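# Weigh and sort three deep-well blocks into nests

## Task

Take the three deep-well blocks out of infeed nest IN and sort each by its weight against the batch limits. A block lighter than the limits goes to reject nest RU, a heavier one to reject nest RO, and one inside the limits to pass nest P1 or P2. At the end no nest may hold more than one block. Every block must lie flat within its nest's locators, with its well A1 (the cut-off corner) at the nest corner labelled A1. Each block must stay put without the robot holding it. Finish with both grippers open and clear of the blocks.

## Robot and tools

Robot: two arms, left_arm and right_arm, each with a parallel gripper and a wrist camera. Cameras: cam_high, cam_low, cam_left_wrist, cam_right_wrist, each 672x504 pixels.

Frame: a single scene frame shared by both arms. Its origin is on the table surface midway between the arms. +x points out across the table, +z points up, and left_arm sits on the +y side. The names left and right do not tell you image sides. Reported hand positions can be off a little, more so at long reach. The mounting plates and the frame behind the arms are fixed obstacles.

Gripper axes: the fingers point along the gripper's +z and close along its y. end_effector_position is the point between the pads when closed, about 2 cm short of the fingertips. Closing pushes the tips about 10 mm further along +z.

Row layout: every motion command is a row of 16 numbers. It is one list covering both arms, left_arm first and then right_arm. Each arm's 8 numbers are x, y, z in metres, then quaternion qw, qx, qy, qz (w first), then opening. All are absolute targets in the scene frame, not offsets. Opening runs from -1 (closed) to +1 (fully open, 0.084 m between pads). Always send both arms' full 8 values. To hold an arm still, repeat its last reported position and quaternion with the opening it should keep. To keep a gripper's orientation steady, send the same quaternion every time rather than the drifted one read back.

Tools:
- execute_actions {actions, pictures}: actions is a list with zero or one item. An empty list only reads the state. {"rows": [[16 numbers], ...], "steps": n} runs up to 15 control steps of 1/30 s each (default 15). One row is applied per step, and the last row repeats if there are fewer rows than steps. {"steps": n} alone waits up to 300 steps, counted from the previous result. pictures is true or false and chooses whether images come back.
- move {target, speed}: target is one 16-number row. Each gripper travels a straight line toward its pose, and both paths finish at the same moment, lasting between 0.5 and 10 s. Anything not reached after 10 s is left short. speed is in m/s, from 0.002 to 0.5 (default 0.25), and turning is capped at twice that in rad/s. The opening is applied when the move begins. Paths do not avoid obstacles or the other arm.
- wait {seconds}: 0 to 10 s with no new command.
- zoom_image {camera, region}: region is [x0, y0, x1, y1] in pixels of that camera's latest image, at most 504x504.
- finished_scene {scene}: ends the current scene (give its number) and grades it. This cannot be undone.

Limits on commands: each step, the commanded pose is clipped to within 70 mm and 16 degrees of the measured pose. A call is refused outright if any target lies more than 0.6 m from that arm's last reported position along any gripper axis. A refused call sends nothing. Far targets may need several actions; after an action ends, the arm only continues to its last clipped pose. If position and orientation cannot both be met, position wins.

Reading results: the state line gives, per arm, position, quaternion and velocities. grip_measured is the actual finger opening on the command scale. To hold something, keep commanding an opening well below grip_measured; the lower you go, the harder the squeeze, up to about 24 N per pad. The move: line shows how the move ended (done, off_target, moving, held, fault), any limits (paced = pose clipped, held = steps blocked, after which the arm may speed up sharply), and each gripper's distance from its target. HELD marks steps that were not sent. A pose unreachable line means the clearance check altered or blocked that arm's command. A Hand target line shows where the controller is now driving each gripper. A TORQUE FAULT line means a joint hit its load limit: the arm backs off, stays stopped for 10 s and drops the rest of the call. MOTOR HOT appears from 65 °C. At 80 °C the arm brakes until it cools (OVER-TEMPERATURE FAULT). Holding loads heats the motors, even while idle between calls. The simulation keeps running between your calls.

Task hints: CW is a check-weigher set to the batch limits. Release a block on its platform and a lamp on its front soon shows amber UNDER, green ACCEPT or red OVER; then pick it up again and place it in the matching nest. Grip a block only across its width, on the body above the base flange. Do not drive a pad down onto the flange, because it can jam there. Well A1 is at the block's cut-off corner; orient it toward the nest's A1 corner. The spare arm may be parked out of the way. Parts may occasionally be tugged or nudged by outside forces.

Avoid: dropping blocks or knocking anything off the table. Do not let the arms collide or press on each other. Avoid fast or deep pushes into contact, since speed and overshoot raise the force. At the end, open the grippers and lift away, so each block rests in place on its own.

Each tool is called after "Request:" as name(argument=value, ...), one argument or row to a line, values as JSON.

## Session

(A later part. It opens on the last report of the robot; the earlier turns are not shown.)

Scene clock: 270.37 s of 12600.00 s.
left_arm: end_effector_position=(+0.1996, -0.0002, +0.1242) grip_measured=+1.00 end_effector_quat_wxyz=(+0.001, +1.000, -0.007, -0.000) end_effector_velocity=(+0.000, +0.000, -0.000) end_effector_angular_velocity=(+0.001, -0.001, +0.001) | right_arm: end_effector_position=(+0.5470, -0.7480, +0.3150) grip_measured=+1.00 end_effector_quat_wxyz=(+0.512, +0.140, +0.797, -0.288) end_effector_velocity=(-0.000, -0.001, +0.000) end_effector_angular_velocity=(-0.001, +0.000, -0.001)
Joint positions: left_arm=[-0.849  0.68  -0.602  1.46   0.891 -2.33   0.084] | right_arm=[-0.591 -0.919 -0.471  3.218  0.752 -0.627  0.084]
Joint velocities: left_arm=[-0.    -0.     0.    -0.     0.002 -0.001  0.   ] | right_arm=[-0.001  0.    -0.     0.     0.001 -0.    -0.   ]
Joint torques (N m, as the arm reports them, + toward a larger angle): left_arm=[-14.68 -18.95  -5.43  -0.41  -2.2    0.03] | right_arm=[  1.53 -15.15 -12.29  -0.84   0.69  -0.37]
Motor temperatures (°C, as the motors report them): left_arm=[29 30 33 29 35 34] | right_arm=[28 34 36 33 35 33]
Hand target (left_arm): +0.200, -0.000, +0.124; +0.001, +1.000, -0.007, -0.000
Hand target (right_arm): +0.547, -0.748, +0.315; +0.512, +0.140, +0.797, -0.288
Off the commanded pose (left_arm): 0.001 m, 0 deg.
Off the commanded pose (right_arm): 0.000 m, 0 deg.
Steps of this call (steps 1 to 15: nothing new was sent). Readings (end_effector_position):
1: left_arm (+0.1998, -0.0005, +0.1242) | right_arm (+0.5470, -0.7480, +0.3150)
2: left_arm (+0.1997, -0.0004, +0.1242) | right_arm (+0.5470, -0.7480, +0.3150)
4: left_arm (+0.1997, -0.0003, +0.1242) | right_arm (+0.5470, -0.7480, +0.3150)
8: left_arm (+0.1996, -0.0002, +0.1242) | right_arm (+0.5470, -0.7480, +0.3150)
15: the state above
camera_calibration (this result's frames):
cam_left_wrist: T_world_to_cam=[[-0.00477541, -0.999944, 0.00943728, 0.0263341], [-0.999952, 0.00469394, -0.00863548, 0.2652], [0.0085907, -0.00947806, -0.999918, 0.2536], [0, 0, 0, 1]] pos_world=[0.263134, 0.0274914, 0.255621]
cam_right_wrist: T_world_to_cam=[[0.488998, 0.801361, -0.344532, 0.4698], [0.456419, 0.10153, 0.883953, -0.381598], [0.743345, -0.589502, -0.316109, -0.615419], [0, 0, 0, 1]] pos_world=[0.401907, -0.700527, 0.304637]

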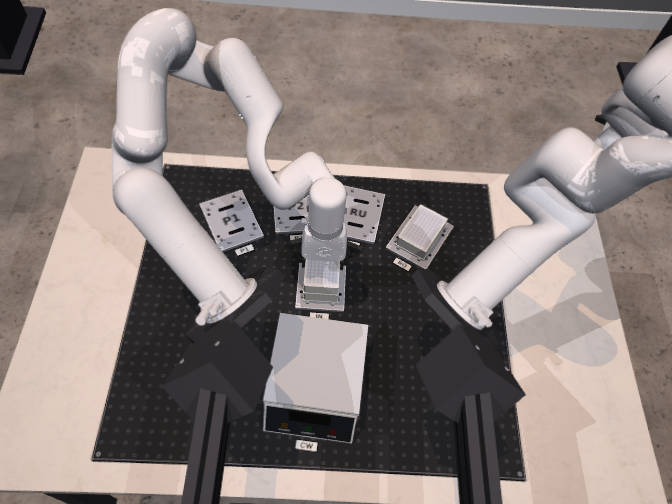

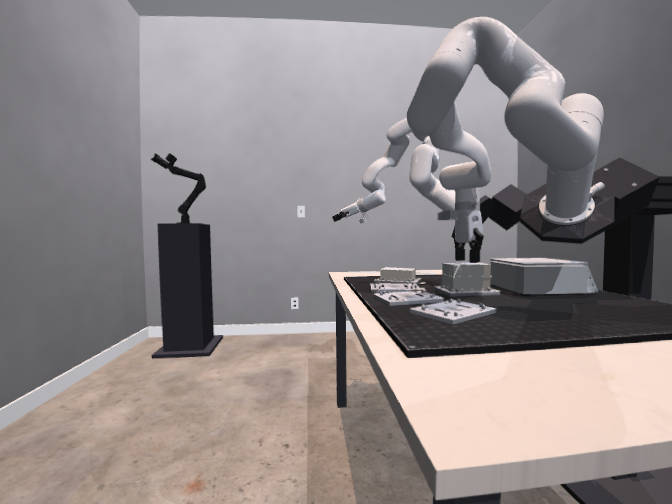

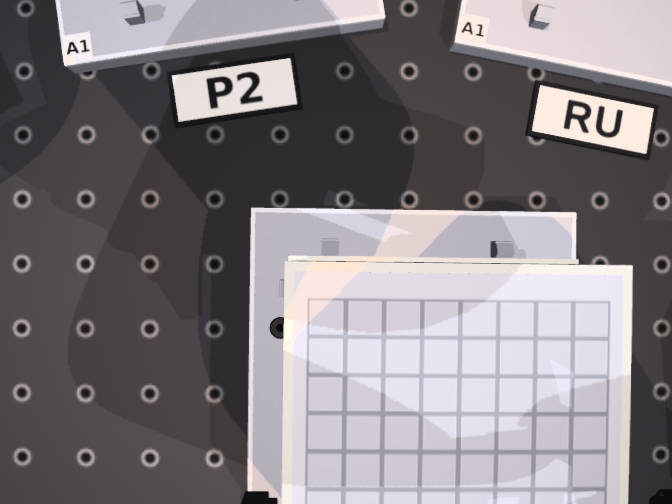

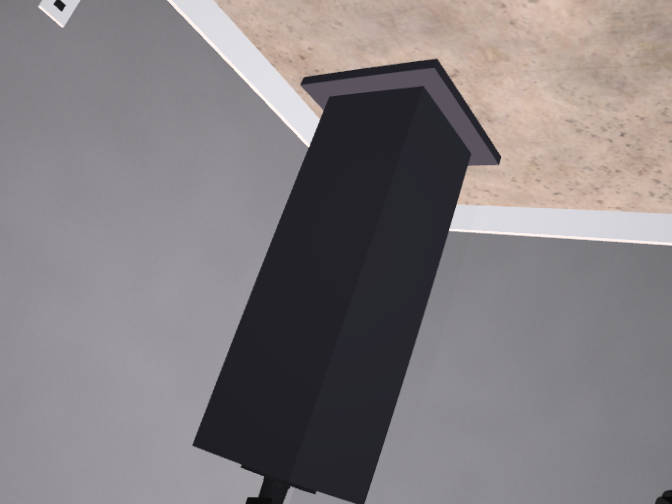

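Request:
move(
  target=[0.199,0.0003,0.093,0,1,-0.007,0,1,0.547,-0.748,0.315,0.512,0.14,0.797,-0.288,1],
  speed=0.015,
)

Request:
move(
  target=[0.199,0.0003,0.093,0,1,-0.007,0,0.3,0.547,-0.748,0.315,0.512,0.14,0.797,-0.288,1],
)

Request:
move(
  target=[0.199,0.0003,0.165,0,1,-0.007,0,0.3,0.547,-0.748,0.315,0.512,0.14,0.797,-0.288,1],
  speed=0.07,
)

Request:
move(
  target=[-0.035,-0.01,0.155,0,1,-0.007,0,0.3,0.547,-0.748,0.315,0.512,0.14,0.797,-0.288,1],
  speed=0.12,
)

Request:
move(
  target=[-0.035,-0.01,0.141,0,1,-0.007,0,0.3,0.547,-0.748,0.315,0.512,0.14,0.797,-0.288,1],
  speed=0.008,
)

Request:
move(
  target=[-0.035,-0.01,0.141,0,1,-0.007,0,1,0.547,-0.748,0.315,0.512,0.14,0.797,-0.288,1],
  speed=0.008,
)

Request:
wait(
  seconds=2,
)

Scene clock: 298.13 s of 12600.00 s.
left_arm: end_effector_position=(+0.1990, +0.0002, +0.0933) grip_measured=+1.00 end_effector_quat_wxyz=(+0.000, +1.000, -0.007, -0.000) end_effector_velocity=(+0.000, -0.000, -0.002) end_effector_angular_velocity=(-0.000, -0.000, +0.001) | right_arm: end_effector_position=(+0.5470, -0.7480, +0.3150) grip_measured=+1.00 end_effector_quat_wxyz=(+0.512, +0.140, +0.797, -0.288) end_effector_velocity=(-0.000, +0.000, -0.001) end_effector_angular_velocity=(+0.003, +0.002, -0.001)
Joint positions: left_arm=[-0.761  0.759 -0.641  1.579  0.899 -2.382  0.084] | right_arm=[-0.591 -0.919 -0.471  3.218  0.752 -0.627  0.084]
Joint velocities: left_arm=[ 0.007  0.006 -0.003  0.009  0.001 -0.004 -0.   ] | right_arm=[-0.    -0.    -0.     0.002 -0.003 -0.     0.   ]
Joint torques (N m, as the arm reports them, + toward a larger angle): left_arm=[-15.11 -19.2   -3.59  -0.27  -2.2    0.12] | right_arm=[  1.87 -15.65 -12.35  -0.5    0.58   0.02]
Motor temperatures (°C, as the motors report them): left_arm=[29 30 33 29 35 34] | right_arm=[28 34 36 33 35 33]
Hand target (left_arm): +0.199, +0.000, +0.093; +0.000, +1.000, -0.007, -0.000
Hand target (right_arm): +0.547, -0.748, +0.315; +0.512, +0.140, +0.797, -0.288
Off the commanded pose (left_arm): 0.000 m, 0 deg.
Off the commanded pose (right_arm): 0.000 m, 0 deg.
After step 90, 22.40 s passed at rest.
move: done
camera_calibration (this result's frames):
cam_left_wrist: T_world_to_cam=[[-0.0043861, -0.999955, 0.00836951, 0.0270747], [-0.999951, 0.00431183, -0.00887108, 0.264312], [0.0088346, -0.00840801, -0.999926, 0.222619], [0, 0, 0, 1]] pos_world=[0.262452, 0.0278056, 0.22472]
cam_right_wrist: T_world_to_cam=[[0.488998, 0.801361, -0.344532, 0.4698], [0.456419, 0.10153, 0.883953, -0.381598], [0.743345, -0.589502, -0.316109, -0.615419], [0, 0, 0, 1]] pos_world=[0.401907, -0.700527, 0.304637]

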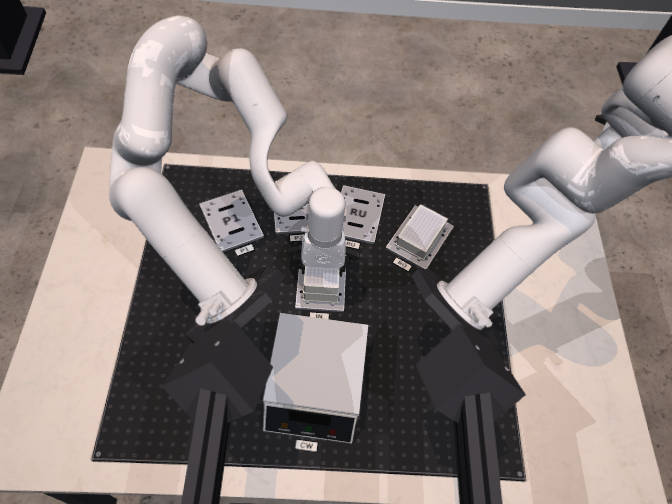

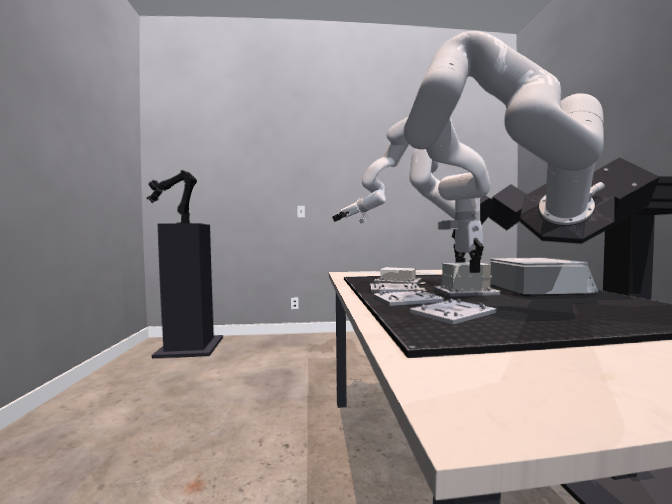

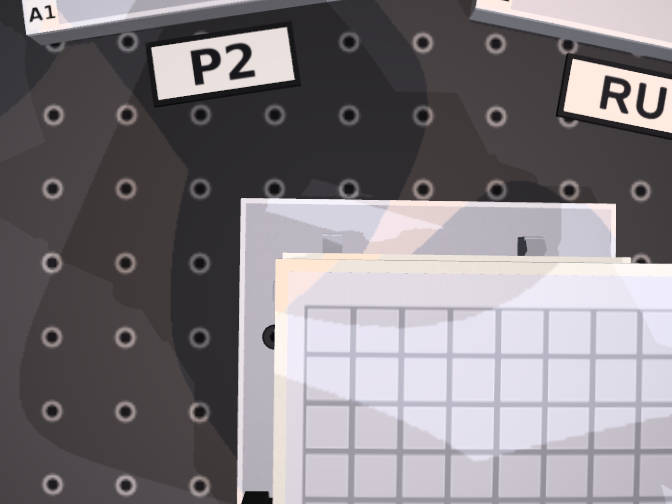

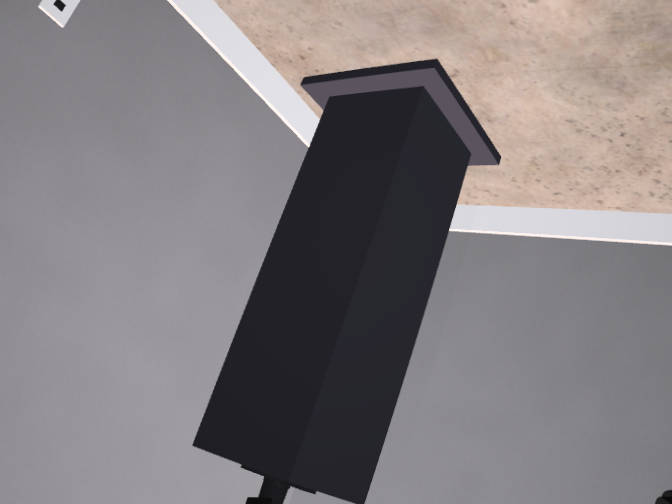

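Scene clock: 298.83 s of 12600.00 s.
left_arm: end_effector_position=(+0.1990, +0.0001, +0.0932) grip_measured=+0.96 end_effector_quat_wxyz=(+0.000, +1.000, -0.007, +0.000) end_effector_velocity=(-0.001, -0.000, -0.000) end_effector_angular_velocity=(-0.001, +0.003, -0.000) | right_arm: end_effector_position=(+0.5470, -0.7480, +0.3150) grip_measured=+1.00 end_effector_quat_wxyz=(+0.512, +0.140, +0.797, -0.288) end_effector_velocity=(-0.000, +0.000, -0.000) end_effector_angular_velocity=(+0.003, -0.000, -0.001)
Joint positions: left_arm=[-0.761  0.759 -0.641  1.58   0.899 -2.383  0.083] | right_arm=[-0.591 -0.919 -0.471  3.218  0.752 -0.627  0.084]
Joint velocities: left_arm=[ 0.002  0.     0.     0.    -0.003  0.001  0.   ] | right_arm=[ 0.    -0.     0.     0.002 -0.001  0.001  0.   ]
Joint torques (N m, as the arm reports them, + toward a larger angle): left_arm=[-12.84 -16.75  -3.46  -0.49  -1.04   0.05] | right_arm=[  2.42 -15.28 -12.59  -0.6    0.91  -0.17]
Motor temperatures (°C, as the motors report them): left_arm=[29 30 33 29 35 34] | right_arm=[28 34 36 33 35 33]
Hand target (left_arm): +0.199, +0.000, +0.093; +0.000, +1.000, -0.007, -0.000
Hand target (right_arm): +0.547, -0.748, +0.315; +0.512, +0.140, +0.797, -0.288
Off the commanded pose (left_arm): 0.000 m, 0 deg.
Off the commanded pose (right_arm): 0.000 m, 0 deg.
move: done
camera_calibration (this result's frames):
cam_left_wrist: T_world_to_cam=[[-0.00438382, -0.999952, 0.0088173, 0.0269214], [-0.999949, 0.0043032, -0.00914137, 0.264392], [0.00910298, -0.00885693, -0.999919, 0.222481], [0, 0, 0, 1]] pos_world=[0.262471, 0.0277528, 0.224643]
cam_right_wrist: T_world_to_cam=[[0.488998, 0.801361, -0.344532, 0.4698], [0.456419, 0.10153, 0.883953, -0.381598], [0.743345, -0.589502, -0.316109, -0.615419], [0, 0, 0, 1]] pos_world=[0.401907, -0.700527, 0.304637]

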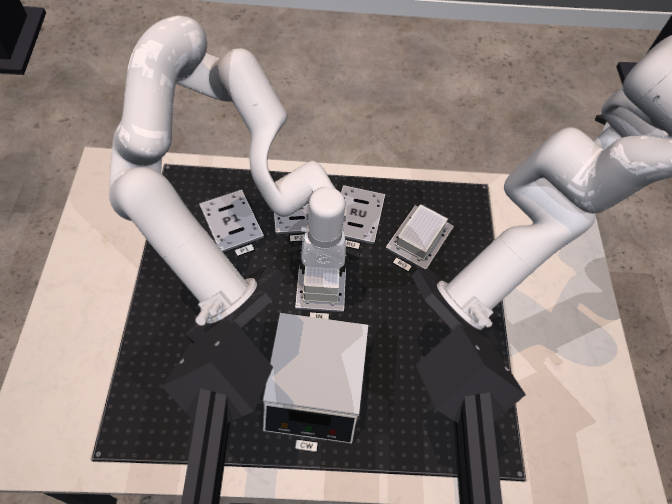

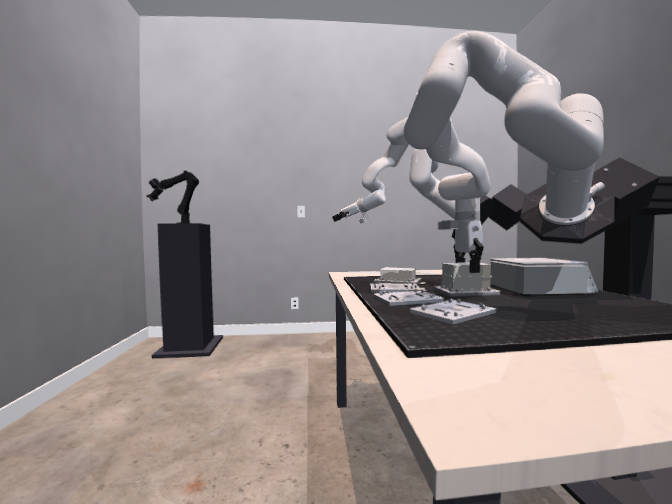

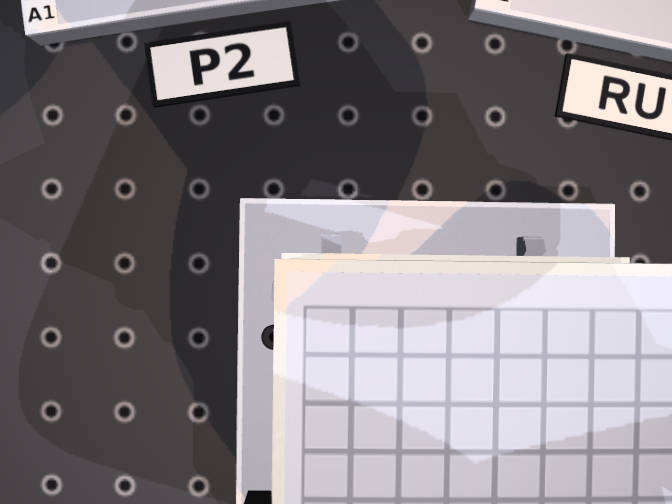

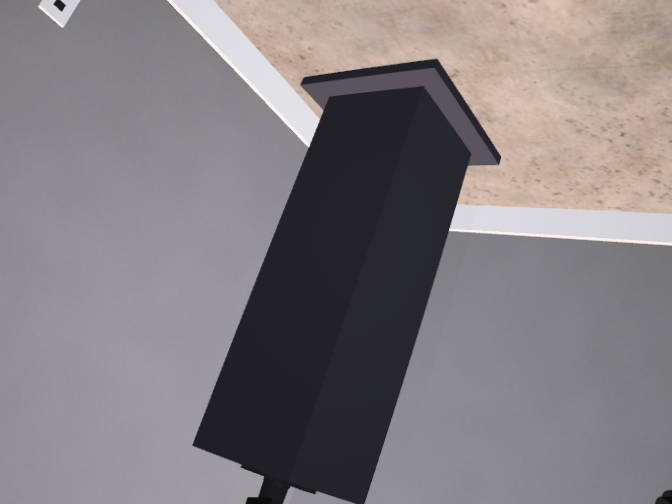

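Scene clock: 300.33 s of 12600.00 s.
left_arm: end_effector_position=(+0.1990, +0.0005, +0.1645) grip_measured=+0.96 end_effector_quat_wxyz=(-0.000, +1.000, -0.007, +0.000) end_effector_velocity=(+0.001, +0.001, +0.002) end_effector_angular_velocity=(+0.004, +0.000, +0.001) | right_arm: end_effector_position=(+0.5470, -0.7480, +0.3150) grip_measured=+1.00 end_effector_quat_wxyz=(+0.512, +0.140, +0.797, -0.288) end_effector_velocity=(-0.000, -0.000, -0.000) end_effector_angular_velocity=(+0.000, +0.001, -0.001)
Joint positions: left_arm=[-0.969  0.578 -0.561  1.291  0.899 -2.253  0.083] | right_arm=[-0.591 -0.919 -0.471  3.218  0.752 -0.627  0.084]
Joint velocities: left_arm=[-0.006 -0.007  0.002 -0.014  0.004  0.008 -0.   ] | right_arm=[-0.002 -0.    -0.     0.    -0.001  0.     0.   ]
Joint torques (N m, as the arm reports them, + toward a larger angle): left_arm=[-14.24 -18.86  -8.29  -0.47  -2.26   0.06] | right_arm=[  2.04 -15.58 -11.94  -0.74   1.07  -0.28]
Motor temperatures (°C, as the motors report them): left_arm=[29 30 33 29 35 34] | right_arm=[28 34 36 33 35 33]
Hand target (left_arm): +0.199, +0.000, +0.165; -0.000, +1.000, -0.007, +0.000
Hand target (right_arm): +0.547, -0.748, +0.315; +0.512, +0.140, +0.797, -0.288
Off the commanded pose (left_arm): 0.001 m, 0 deg.
Off the commanded pose (right_arm): 0.000 m, 0 deg.
move: done
camera_calibration (this result's frames):
cam_left_wrist: T_world_to_cam=[[-0.00435148, -0.999961, 0.00763339, 0.0268928], [-0.999947, 0.00427979, -0.0093832, 0.265001], [0.00935017, -0.00767381, -0.999927, 0.293743], [0, 0, 0, 1]] pos_world=[0.262357, 0.0280117, 0.296003]
cam_right_wrist: T_world_to_cam=[[0.488998, 0.801361, -0.344532, 0.4698], [0.456419, 0.10153, 0.883953, -0.381598], [0.743345, -0.589502, -0.316109, -0.615419], [0, 0, 0, 1]] pos_world=[0.401907, -0.700527, 0.304637]

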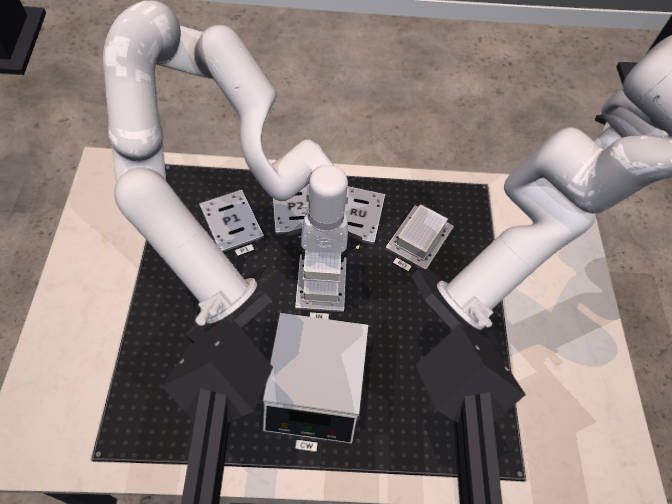

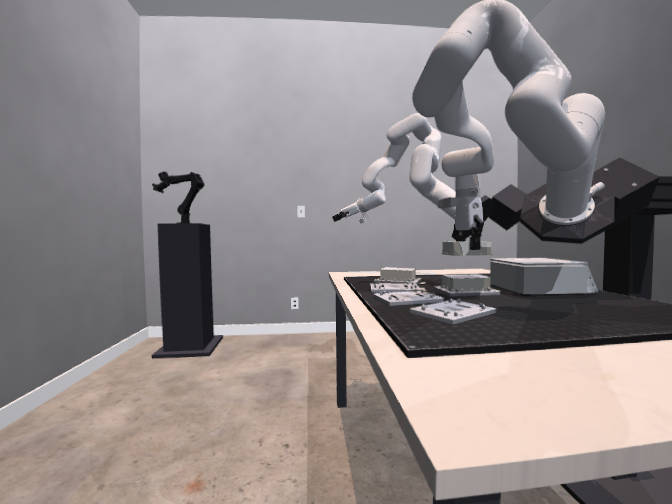

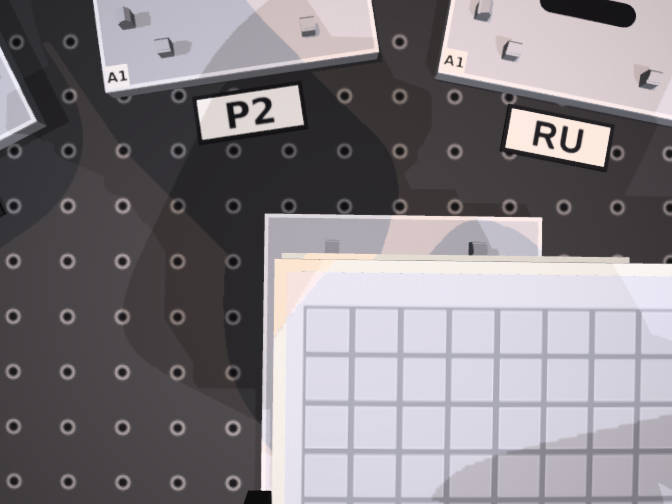

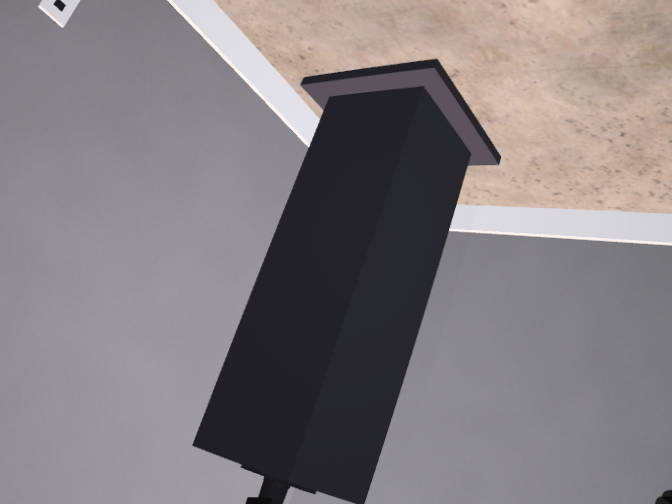

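Scene clock: 302.90 s of 12600.00 s.
left_arm: end_effector_position=(-0.0343, -0.0092, +0.1544) grip_measured=+0.96 end_effector_quat_wxyz=(+0.000, +1.000, -0.007, +0.000) end_effector_velocity=(-0.002, +0.000, +0.000) end_effector_angular_velocity=(+0.004, -0.002, -0.001) | right_arm: end_effector_position=(+0.5470, -0.7480, +0.3150) grip_measured=+1.00 end_effector_quat_wxyz=(+0.512, +0.140, +0.797, -0.288) end_effector_velocity=(-0.000, -0.001, -0.000) end_effector_angular_velocity=(-0.001, +0.000, -0.002)
Joint positions: left_arm=[-1.65   1.119 -0.684  0.931  0.583 -2.677  0.083] | right_arm=[-0.591 -0.919 -0.471  3.218  0.752 -0.627  0.084]
Joint velocities: left_arm=[-0.012  0.004 -0.004 -0.021 -0.001  0.011  0.   ] | right_arm=[-0.001  0.    -0.     0.002  0.001 -0.001 -0.   ]
Joint torques (N m, as the arm reports them, + toward a larger angle): left_arm=[ -8.01 -28.42 -12.04  -0.59  -2.22  -0.01] | right_arm=[  2.06 -15.44 -12.29  -0.31   0.76  -0.23]
Motor temperatures (°C, as the motors report them): left_arm=[29 30 33 29 35 34] | right_arm=[28 34 36 33 35 33]
Hand target (left_arm): -0.034, -0.009, +0.154; -0.000, +1.000, -0.007, +0.000
Hand target (right_arm): +0.547, -0.748, +0.315; +0.512, +0.140, +0.797, -0.288
Off the commanded pose (left_arm): 0.001 m, 0 deg.
Off the commanded pose (right_arm): 0.000 m, 0 deg.
move: done
camera_calibration (this result's frames):
cam_left_wrist: T_world_to_cam=[[-0.00393241, -0.999958, 0.00830733, 0.0161153], [-0.999951, 0.00385657, -0.00912611, 0.031682], [0.00909369, -0.00834281, -0.999924, 0.285667], [0, 0, 0, 1]] pos_world=[0.029146, 0.0183757, 0.2858]
cam_right_wrist: T_world_to_cam=[[0.488998, 0.801361, -0.344532, 0.4698], [0.456419, 0.10153, 0.883953, -0.381598], [0.743345, -0.589502, -0.316109, -0.615419], [0, 0, 0, 1]] pos_world=[0.401907, -0.700527, 0.304637]

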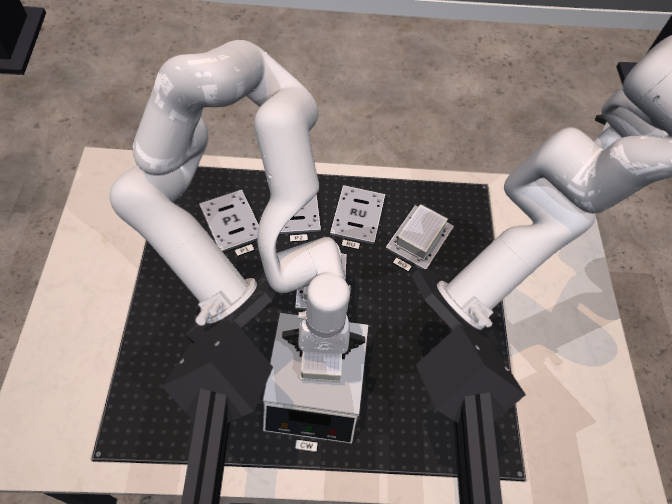

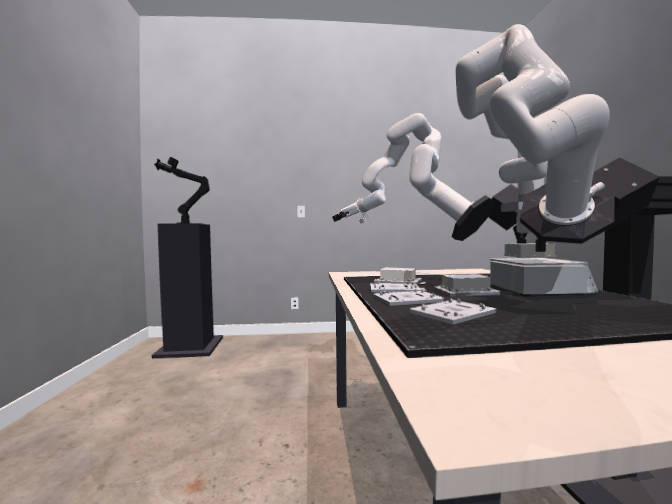

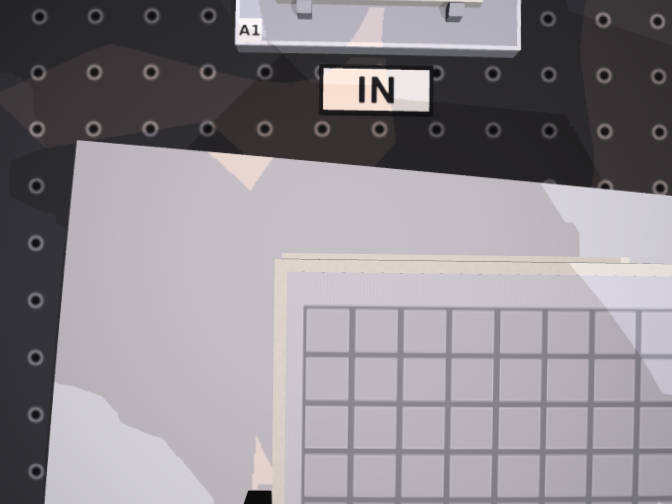

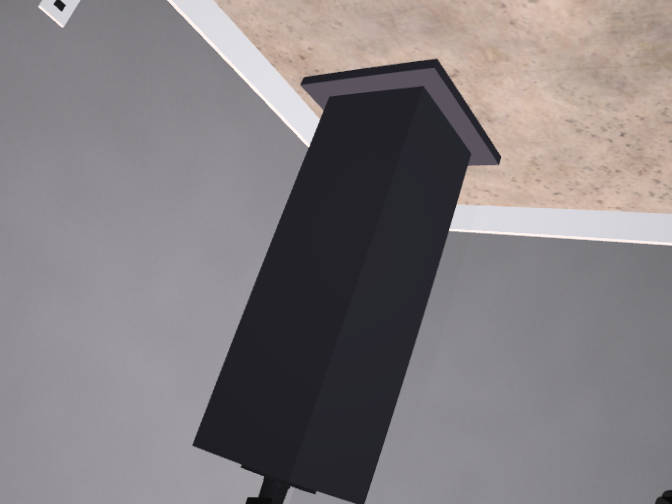

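Scene clock: 304.80 s of 12600.00 s.
left_arm: end_effector_position=(-0.0350, -0.0100, +0.1412) grip_measured=+0.96 end_effector_quat_wxyz=(-0.000, +1.000, -0.007, -0.000) end_effector_velocity=(-0.000, -0.001, -0.002) end_effector_angular_velocity=(-0.001, +0.001, -0.001) | right_arm: end_effector_position=(+0.5470, -0.7480, +0.3150) grip_measured=+1.00 end_effector_quat_wxyz=(+0.512, +0.140, +0.797, -0.288) end_effector_velocity=(+0.000, +0.000, +0.000) end_effector_angular_velocity=(+0.000, +0.000, +0.002)
Joint positions: left_arm=[-1.612  1.163 -0.704  1.009  0.583 -2.728  0.083] | right_arm=[-0.591 -0.919 -0.471  3.218  0.752 -0.627  0.084]
Joint velocities: left_arm=[ 0.007  0.007 -0.004  0.015 -0.    -0.009  0.   ] | right_arm=[ 0.001  0.    -0.    -0.001 -0.    -0.     0.   ]
Joint torques (N m, as the arm reports them, + toward a larger angle): left_arm=[ -9.05 -28.92 -11.54  -0.7   -2.32   0.  ] | right_arm=[  0.87 -15.51 -12.49  -0.39   0.73  -0.34]
Motor temperatures (°C, as the motors report them): left_arm=[29 30 33 29 35 34] | right_arm=[28 34 36 33 35 33]
Hand target (left_arm): -0.035, -0.010, +0.141; +0.000, +1.000, -0.007, -0.000
Hand target (right_arm): +0.547, -0.748, +0.315; +0.512, +0.140, +0.797, -0.288
Off the commanded pose (left_arm): 0.000 m, 0 deg.
Off the commanded pose (right_arm): 0.000 m, 0 deg.
move: done
camera_calibration (this result's frames):
cam_left_wrist: T_world_to_cam=[[-0.00444524, -0.999957, 0.0081104, 0.0154992], [-0.99995, 0.00437227, -0.00899267, 0.03082], [0.00895682, -0.00814997, -0.999927, 0.27256], [0, 0, 0, 1]] pos_world=[0.0284461, 0.0175851, 0.272691]
cam_right_wrist: T_world_to_cam=[[0.488998, 0.801361, -0.344532, 0.4698], [0.456419, 0.10153, 0.883953, -0.381598], [0.743345, -0.589502, -0.316109, -0.615419], [0, 0, 0, 1]] pos_world=[0.401907, -0.700527, 0.304637]

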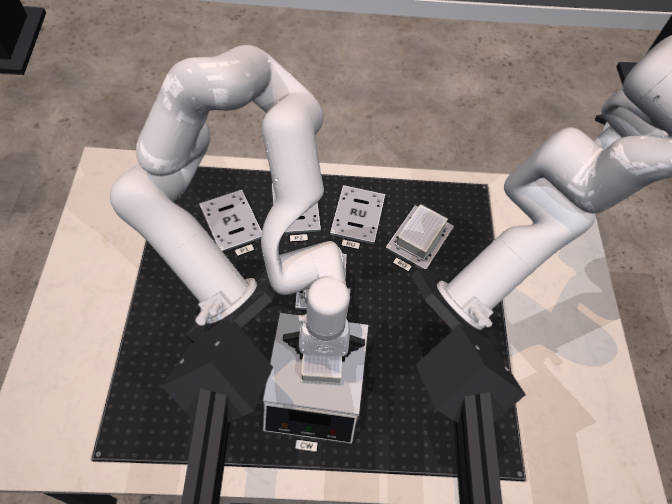

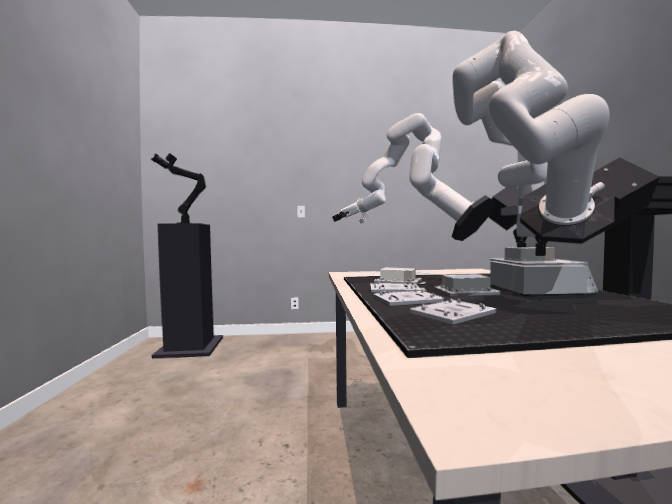

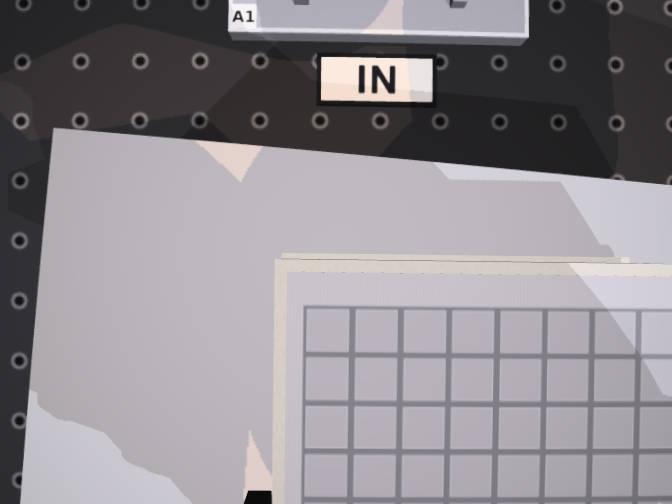

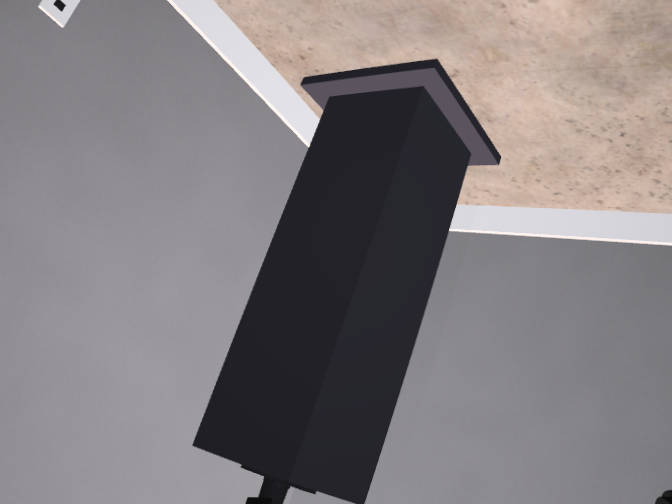

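Scene clock: 305.50 s of 12600.00 s.
left_arm: end_effector_position=(-0.0350, -0.0100, +0.1410) grip_measured=+1.00 end_effector_quat_wxyz=(+0.000, +1.000, -0.007, -0.000) end_effector_velocity=(+0.000, +0.001, -0.000) end_effector_angular_velocity=(+0.001, -0.001, +0.000) | right_arm: end_effector_position=(+0.5470, -0.7480, +0.3150) grip_measured=+1.00 end_effector_quat_wxyz=(+0.512, +0.140, +0.797, -0.288) end_effector_velocity=(+0.000, +0.000, +0.000) end_effector_angular_velocity=(-0.000, -0.001, +0.001)
Joint positions: left_arm=[-1.611  1.163 -0.705  1.01   0.583 -2.73   0.084] | right_arm=[-0.591 -0.919 -0.471  3.218  0.752 -0.627  0.084]
Joint velocities: left_arm=[-0.     0.001  0.     0.     0.001 -0.001  0.   ] | right_arm=[ 0.001  0.    -0.    -0.     0.001 -0.     0.   ]
Joint torques (N m, as the arm reports them, + toward a larger angle): left_arm=[ -8.84 -27.93 -10.96  -0.62  -2.19   0.04] | right_arm=[  1.47 -15.02 -12.14  -0.69   0.99  -0.18]
Motor temperatures (°C, as the motors report them): left_arm=[29 30 33 29 35 34] | right_arm=[28 34 36 33 35 33]
Hand target (left_arm): -0.035, -0.010, +0.141; +0.000, +1.000, -0.007, -0.000
Hand target (right_arm): +0.547, -0.748, +0.315; +0.512, +0.140, +0.797, -0.288
Off the commanded pose (left_arm): 0.000 m, 0 deg.
Off the commanded pose (right_arm): 0.000 m, 0 deg.
move: done
camera_calibration (this result's frames):
cam_left_wrist: T_world_to_cam=[[-0.00433944, -0.999956, 0.0082569, 0.0154053], [-0.99995, 0.00426479, -0.00903771, 0.0308269], [0.0090021, -0.00829571, -0.999925, 0.272351], [0, 0, 0, 1]] pos_world=[0.0284405, 0.0175325, 0.272482]
cam_right_wrist: T_world_to_cam=[[0.488998, 0.801361, -0.344532, 0.4698], [0.456419, 0.10153, 0.883953, -0.381598], [0.743345, -0.589502, -0.316109, -0.615419], [0, 0, 0, 1]] pos_world=[0.401907, -0.700527, 0.304637]

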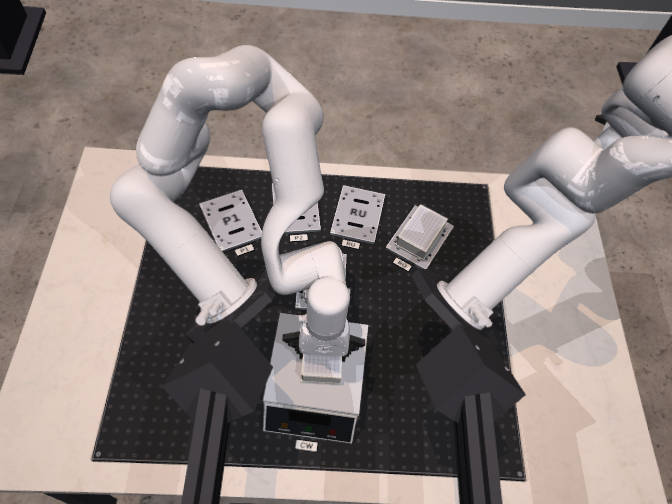

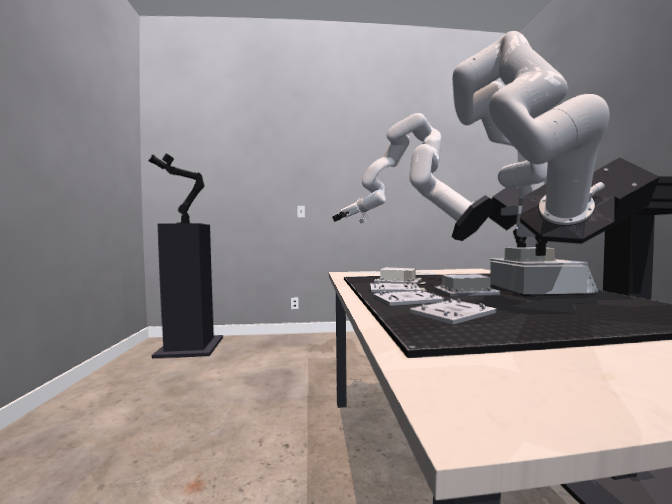

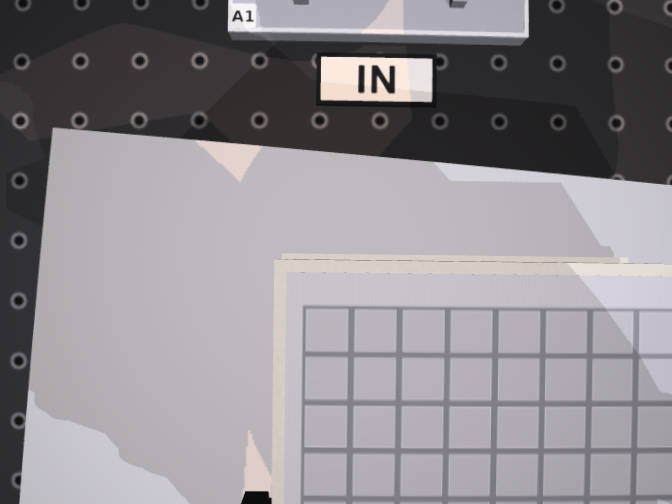

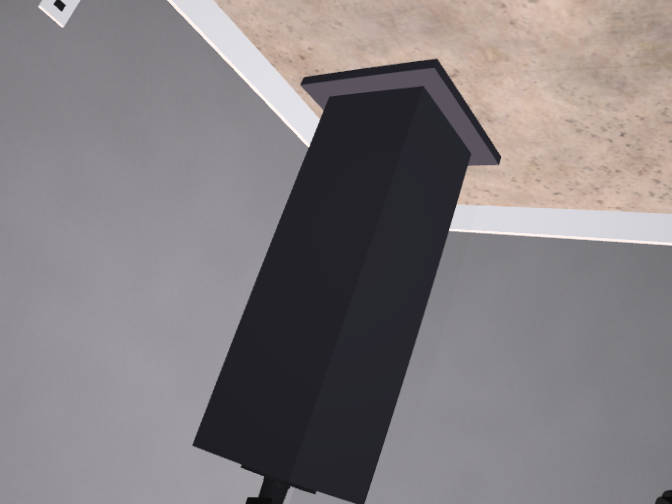

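Scene clock: 307.50 s of 12600.00 s.
left_arm: end_effector_position=(-0.0350, -0.0100, +0.1410) grip_measured=+1.00 end_effector_quat_wxyz=(+0.000, +1.000, -0.007, -0.000) end_effector_velocity=(+0.000, +0.000, -0.000) end_effector_angular_velocity=(+0.000, -0.002, -0.000) | right_arm: end_effector_position=(+0.5470, -0.7480, +0.3150) grip_measured=+1.00 end_effector_quat_wxyz=(+0.512, +0.140, +0.797, -0.288) end_effector_velocity=(-0.000, -0.000, -0.000) end_effector_angular_velocity=(-0.002, +0.002, +0.001)
Joint positions: left_arm=[-1.611  1.164 -0.705  1.01   0.583 -2.73   0.084] | right_arm=[-0.591 -0.919 -0.471  3.218  0.752 -0.627  0.084]
Joint velocities: left_arm=[-0.001 -0.     0.    -0.     0.002  0.     0.   ] | right_arm=[-0.001 -0.     0.    -0.001 -0.001 -0.002  0.   ]
Joint torques (N m, as the arm reports them, + toward a larger angle): left_arm=[ -8.29 -27.88 -11.09  -0.47  -2.12  -0.02] | right_arm=[  1.46 -16.   -11.86  -0.43   0.89  -0.48]
Motor temperatures (°C, as the motors report them): left_arm=[29 30 33 29 35 34] | right_arm=[28 34 36 33 35 33]
Hand target (left_arm): -0.035, -0.010, +0.141; +0.000, +1.000, -0.007, -0.000
Hand target (right_arm): +0.547, -0.748, +0.315; +0.512, +0.140, +0.797, -0.288
Off the commanded pose (left_arm): 0.000 m, 0 deg.
Off the commanded pose (right_arm): 0.000 m, 0 deg.
Steps of this call (steps 1 to 60: nothing new was sent). Readings (end_effector_position):
1: left_arm (-0.0350, -0.0100, +0.1410) | right_arm (+0.5470, -0.7480, +0.3150)
2: left_arm (-0.0350, -0.0100, +0.1410) | right_arm (+0.5470, -0.7480, +0.3150)
4: left_arm (-0.0350, -0.0100, +0.1410) | right_arm (+0.5470, -0.7480, +0.3150)
8: left_arm (-0.0350, -0.0100, +0.1410) | right_arm (+0.5470, -0.7480, +0.3150)
60: the state above
camera_calibration (this result's frames):
cam_left_wrist: T_world_to_cam=[[-0.00436949, -0.999957, 0.00816983, 0.0154564], [-0.99995, 0.0042953, -0.00907672, 0.030835], [0.00904124, -0.00820908, -0.999925, 0.272312], [0, 0, 0, 1]] pos_world=[0.028439, 0.0175588, 0.272446]
cam_right_wrist: T_world_to_cam=[[0.488998, 0.801361, -0.344532, 0.4698], [0.456419, 0.10153, 0.883953, -0.381598], [0.743345, -0.589502, -0.316109, -0.615419], [0, 0, 0, 1]] pos_world=[0.401907, -0.700527, 0.304637]

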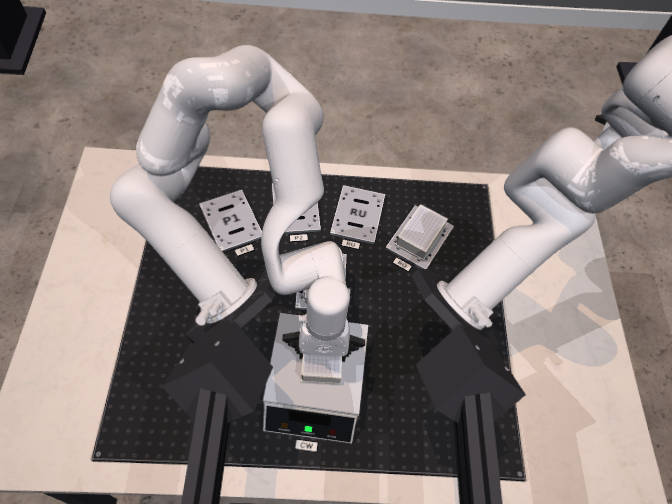

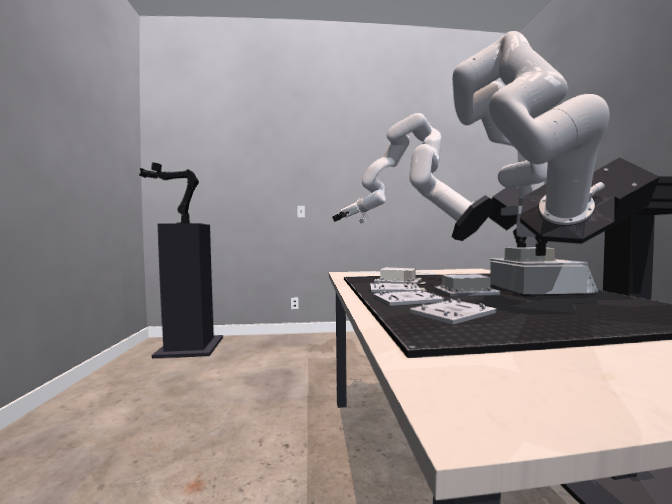

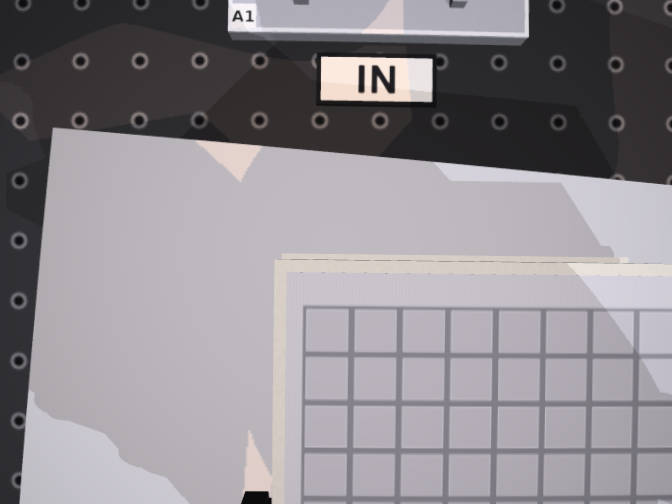

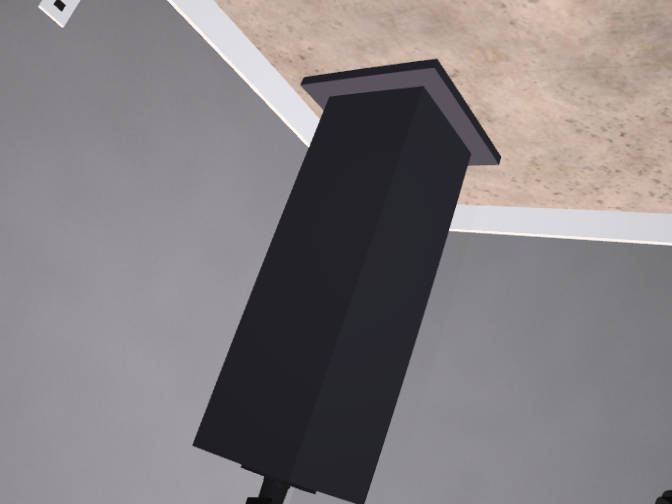

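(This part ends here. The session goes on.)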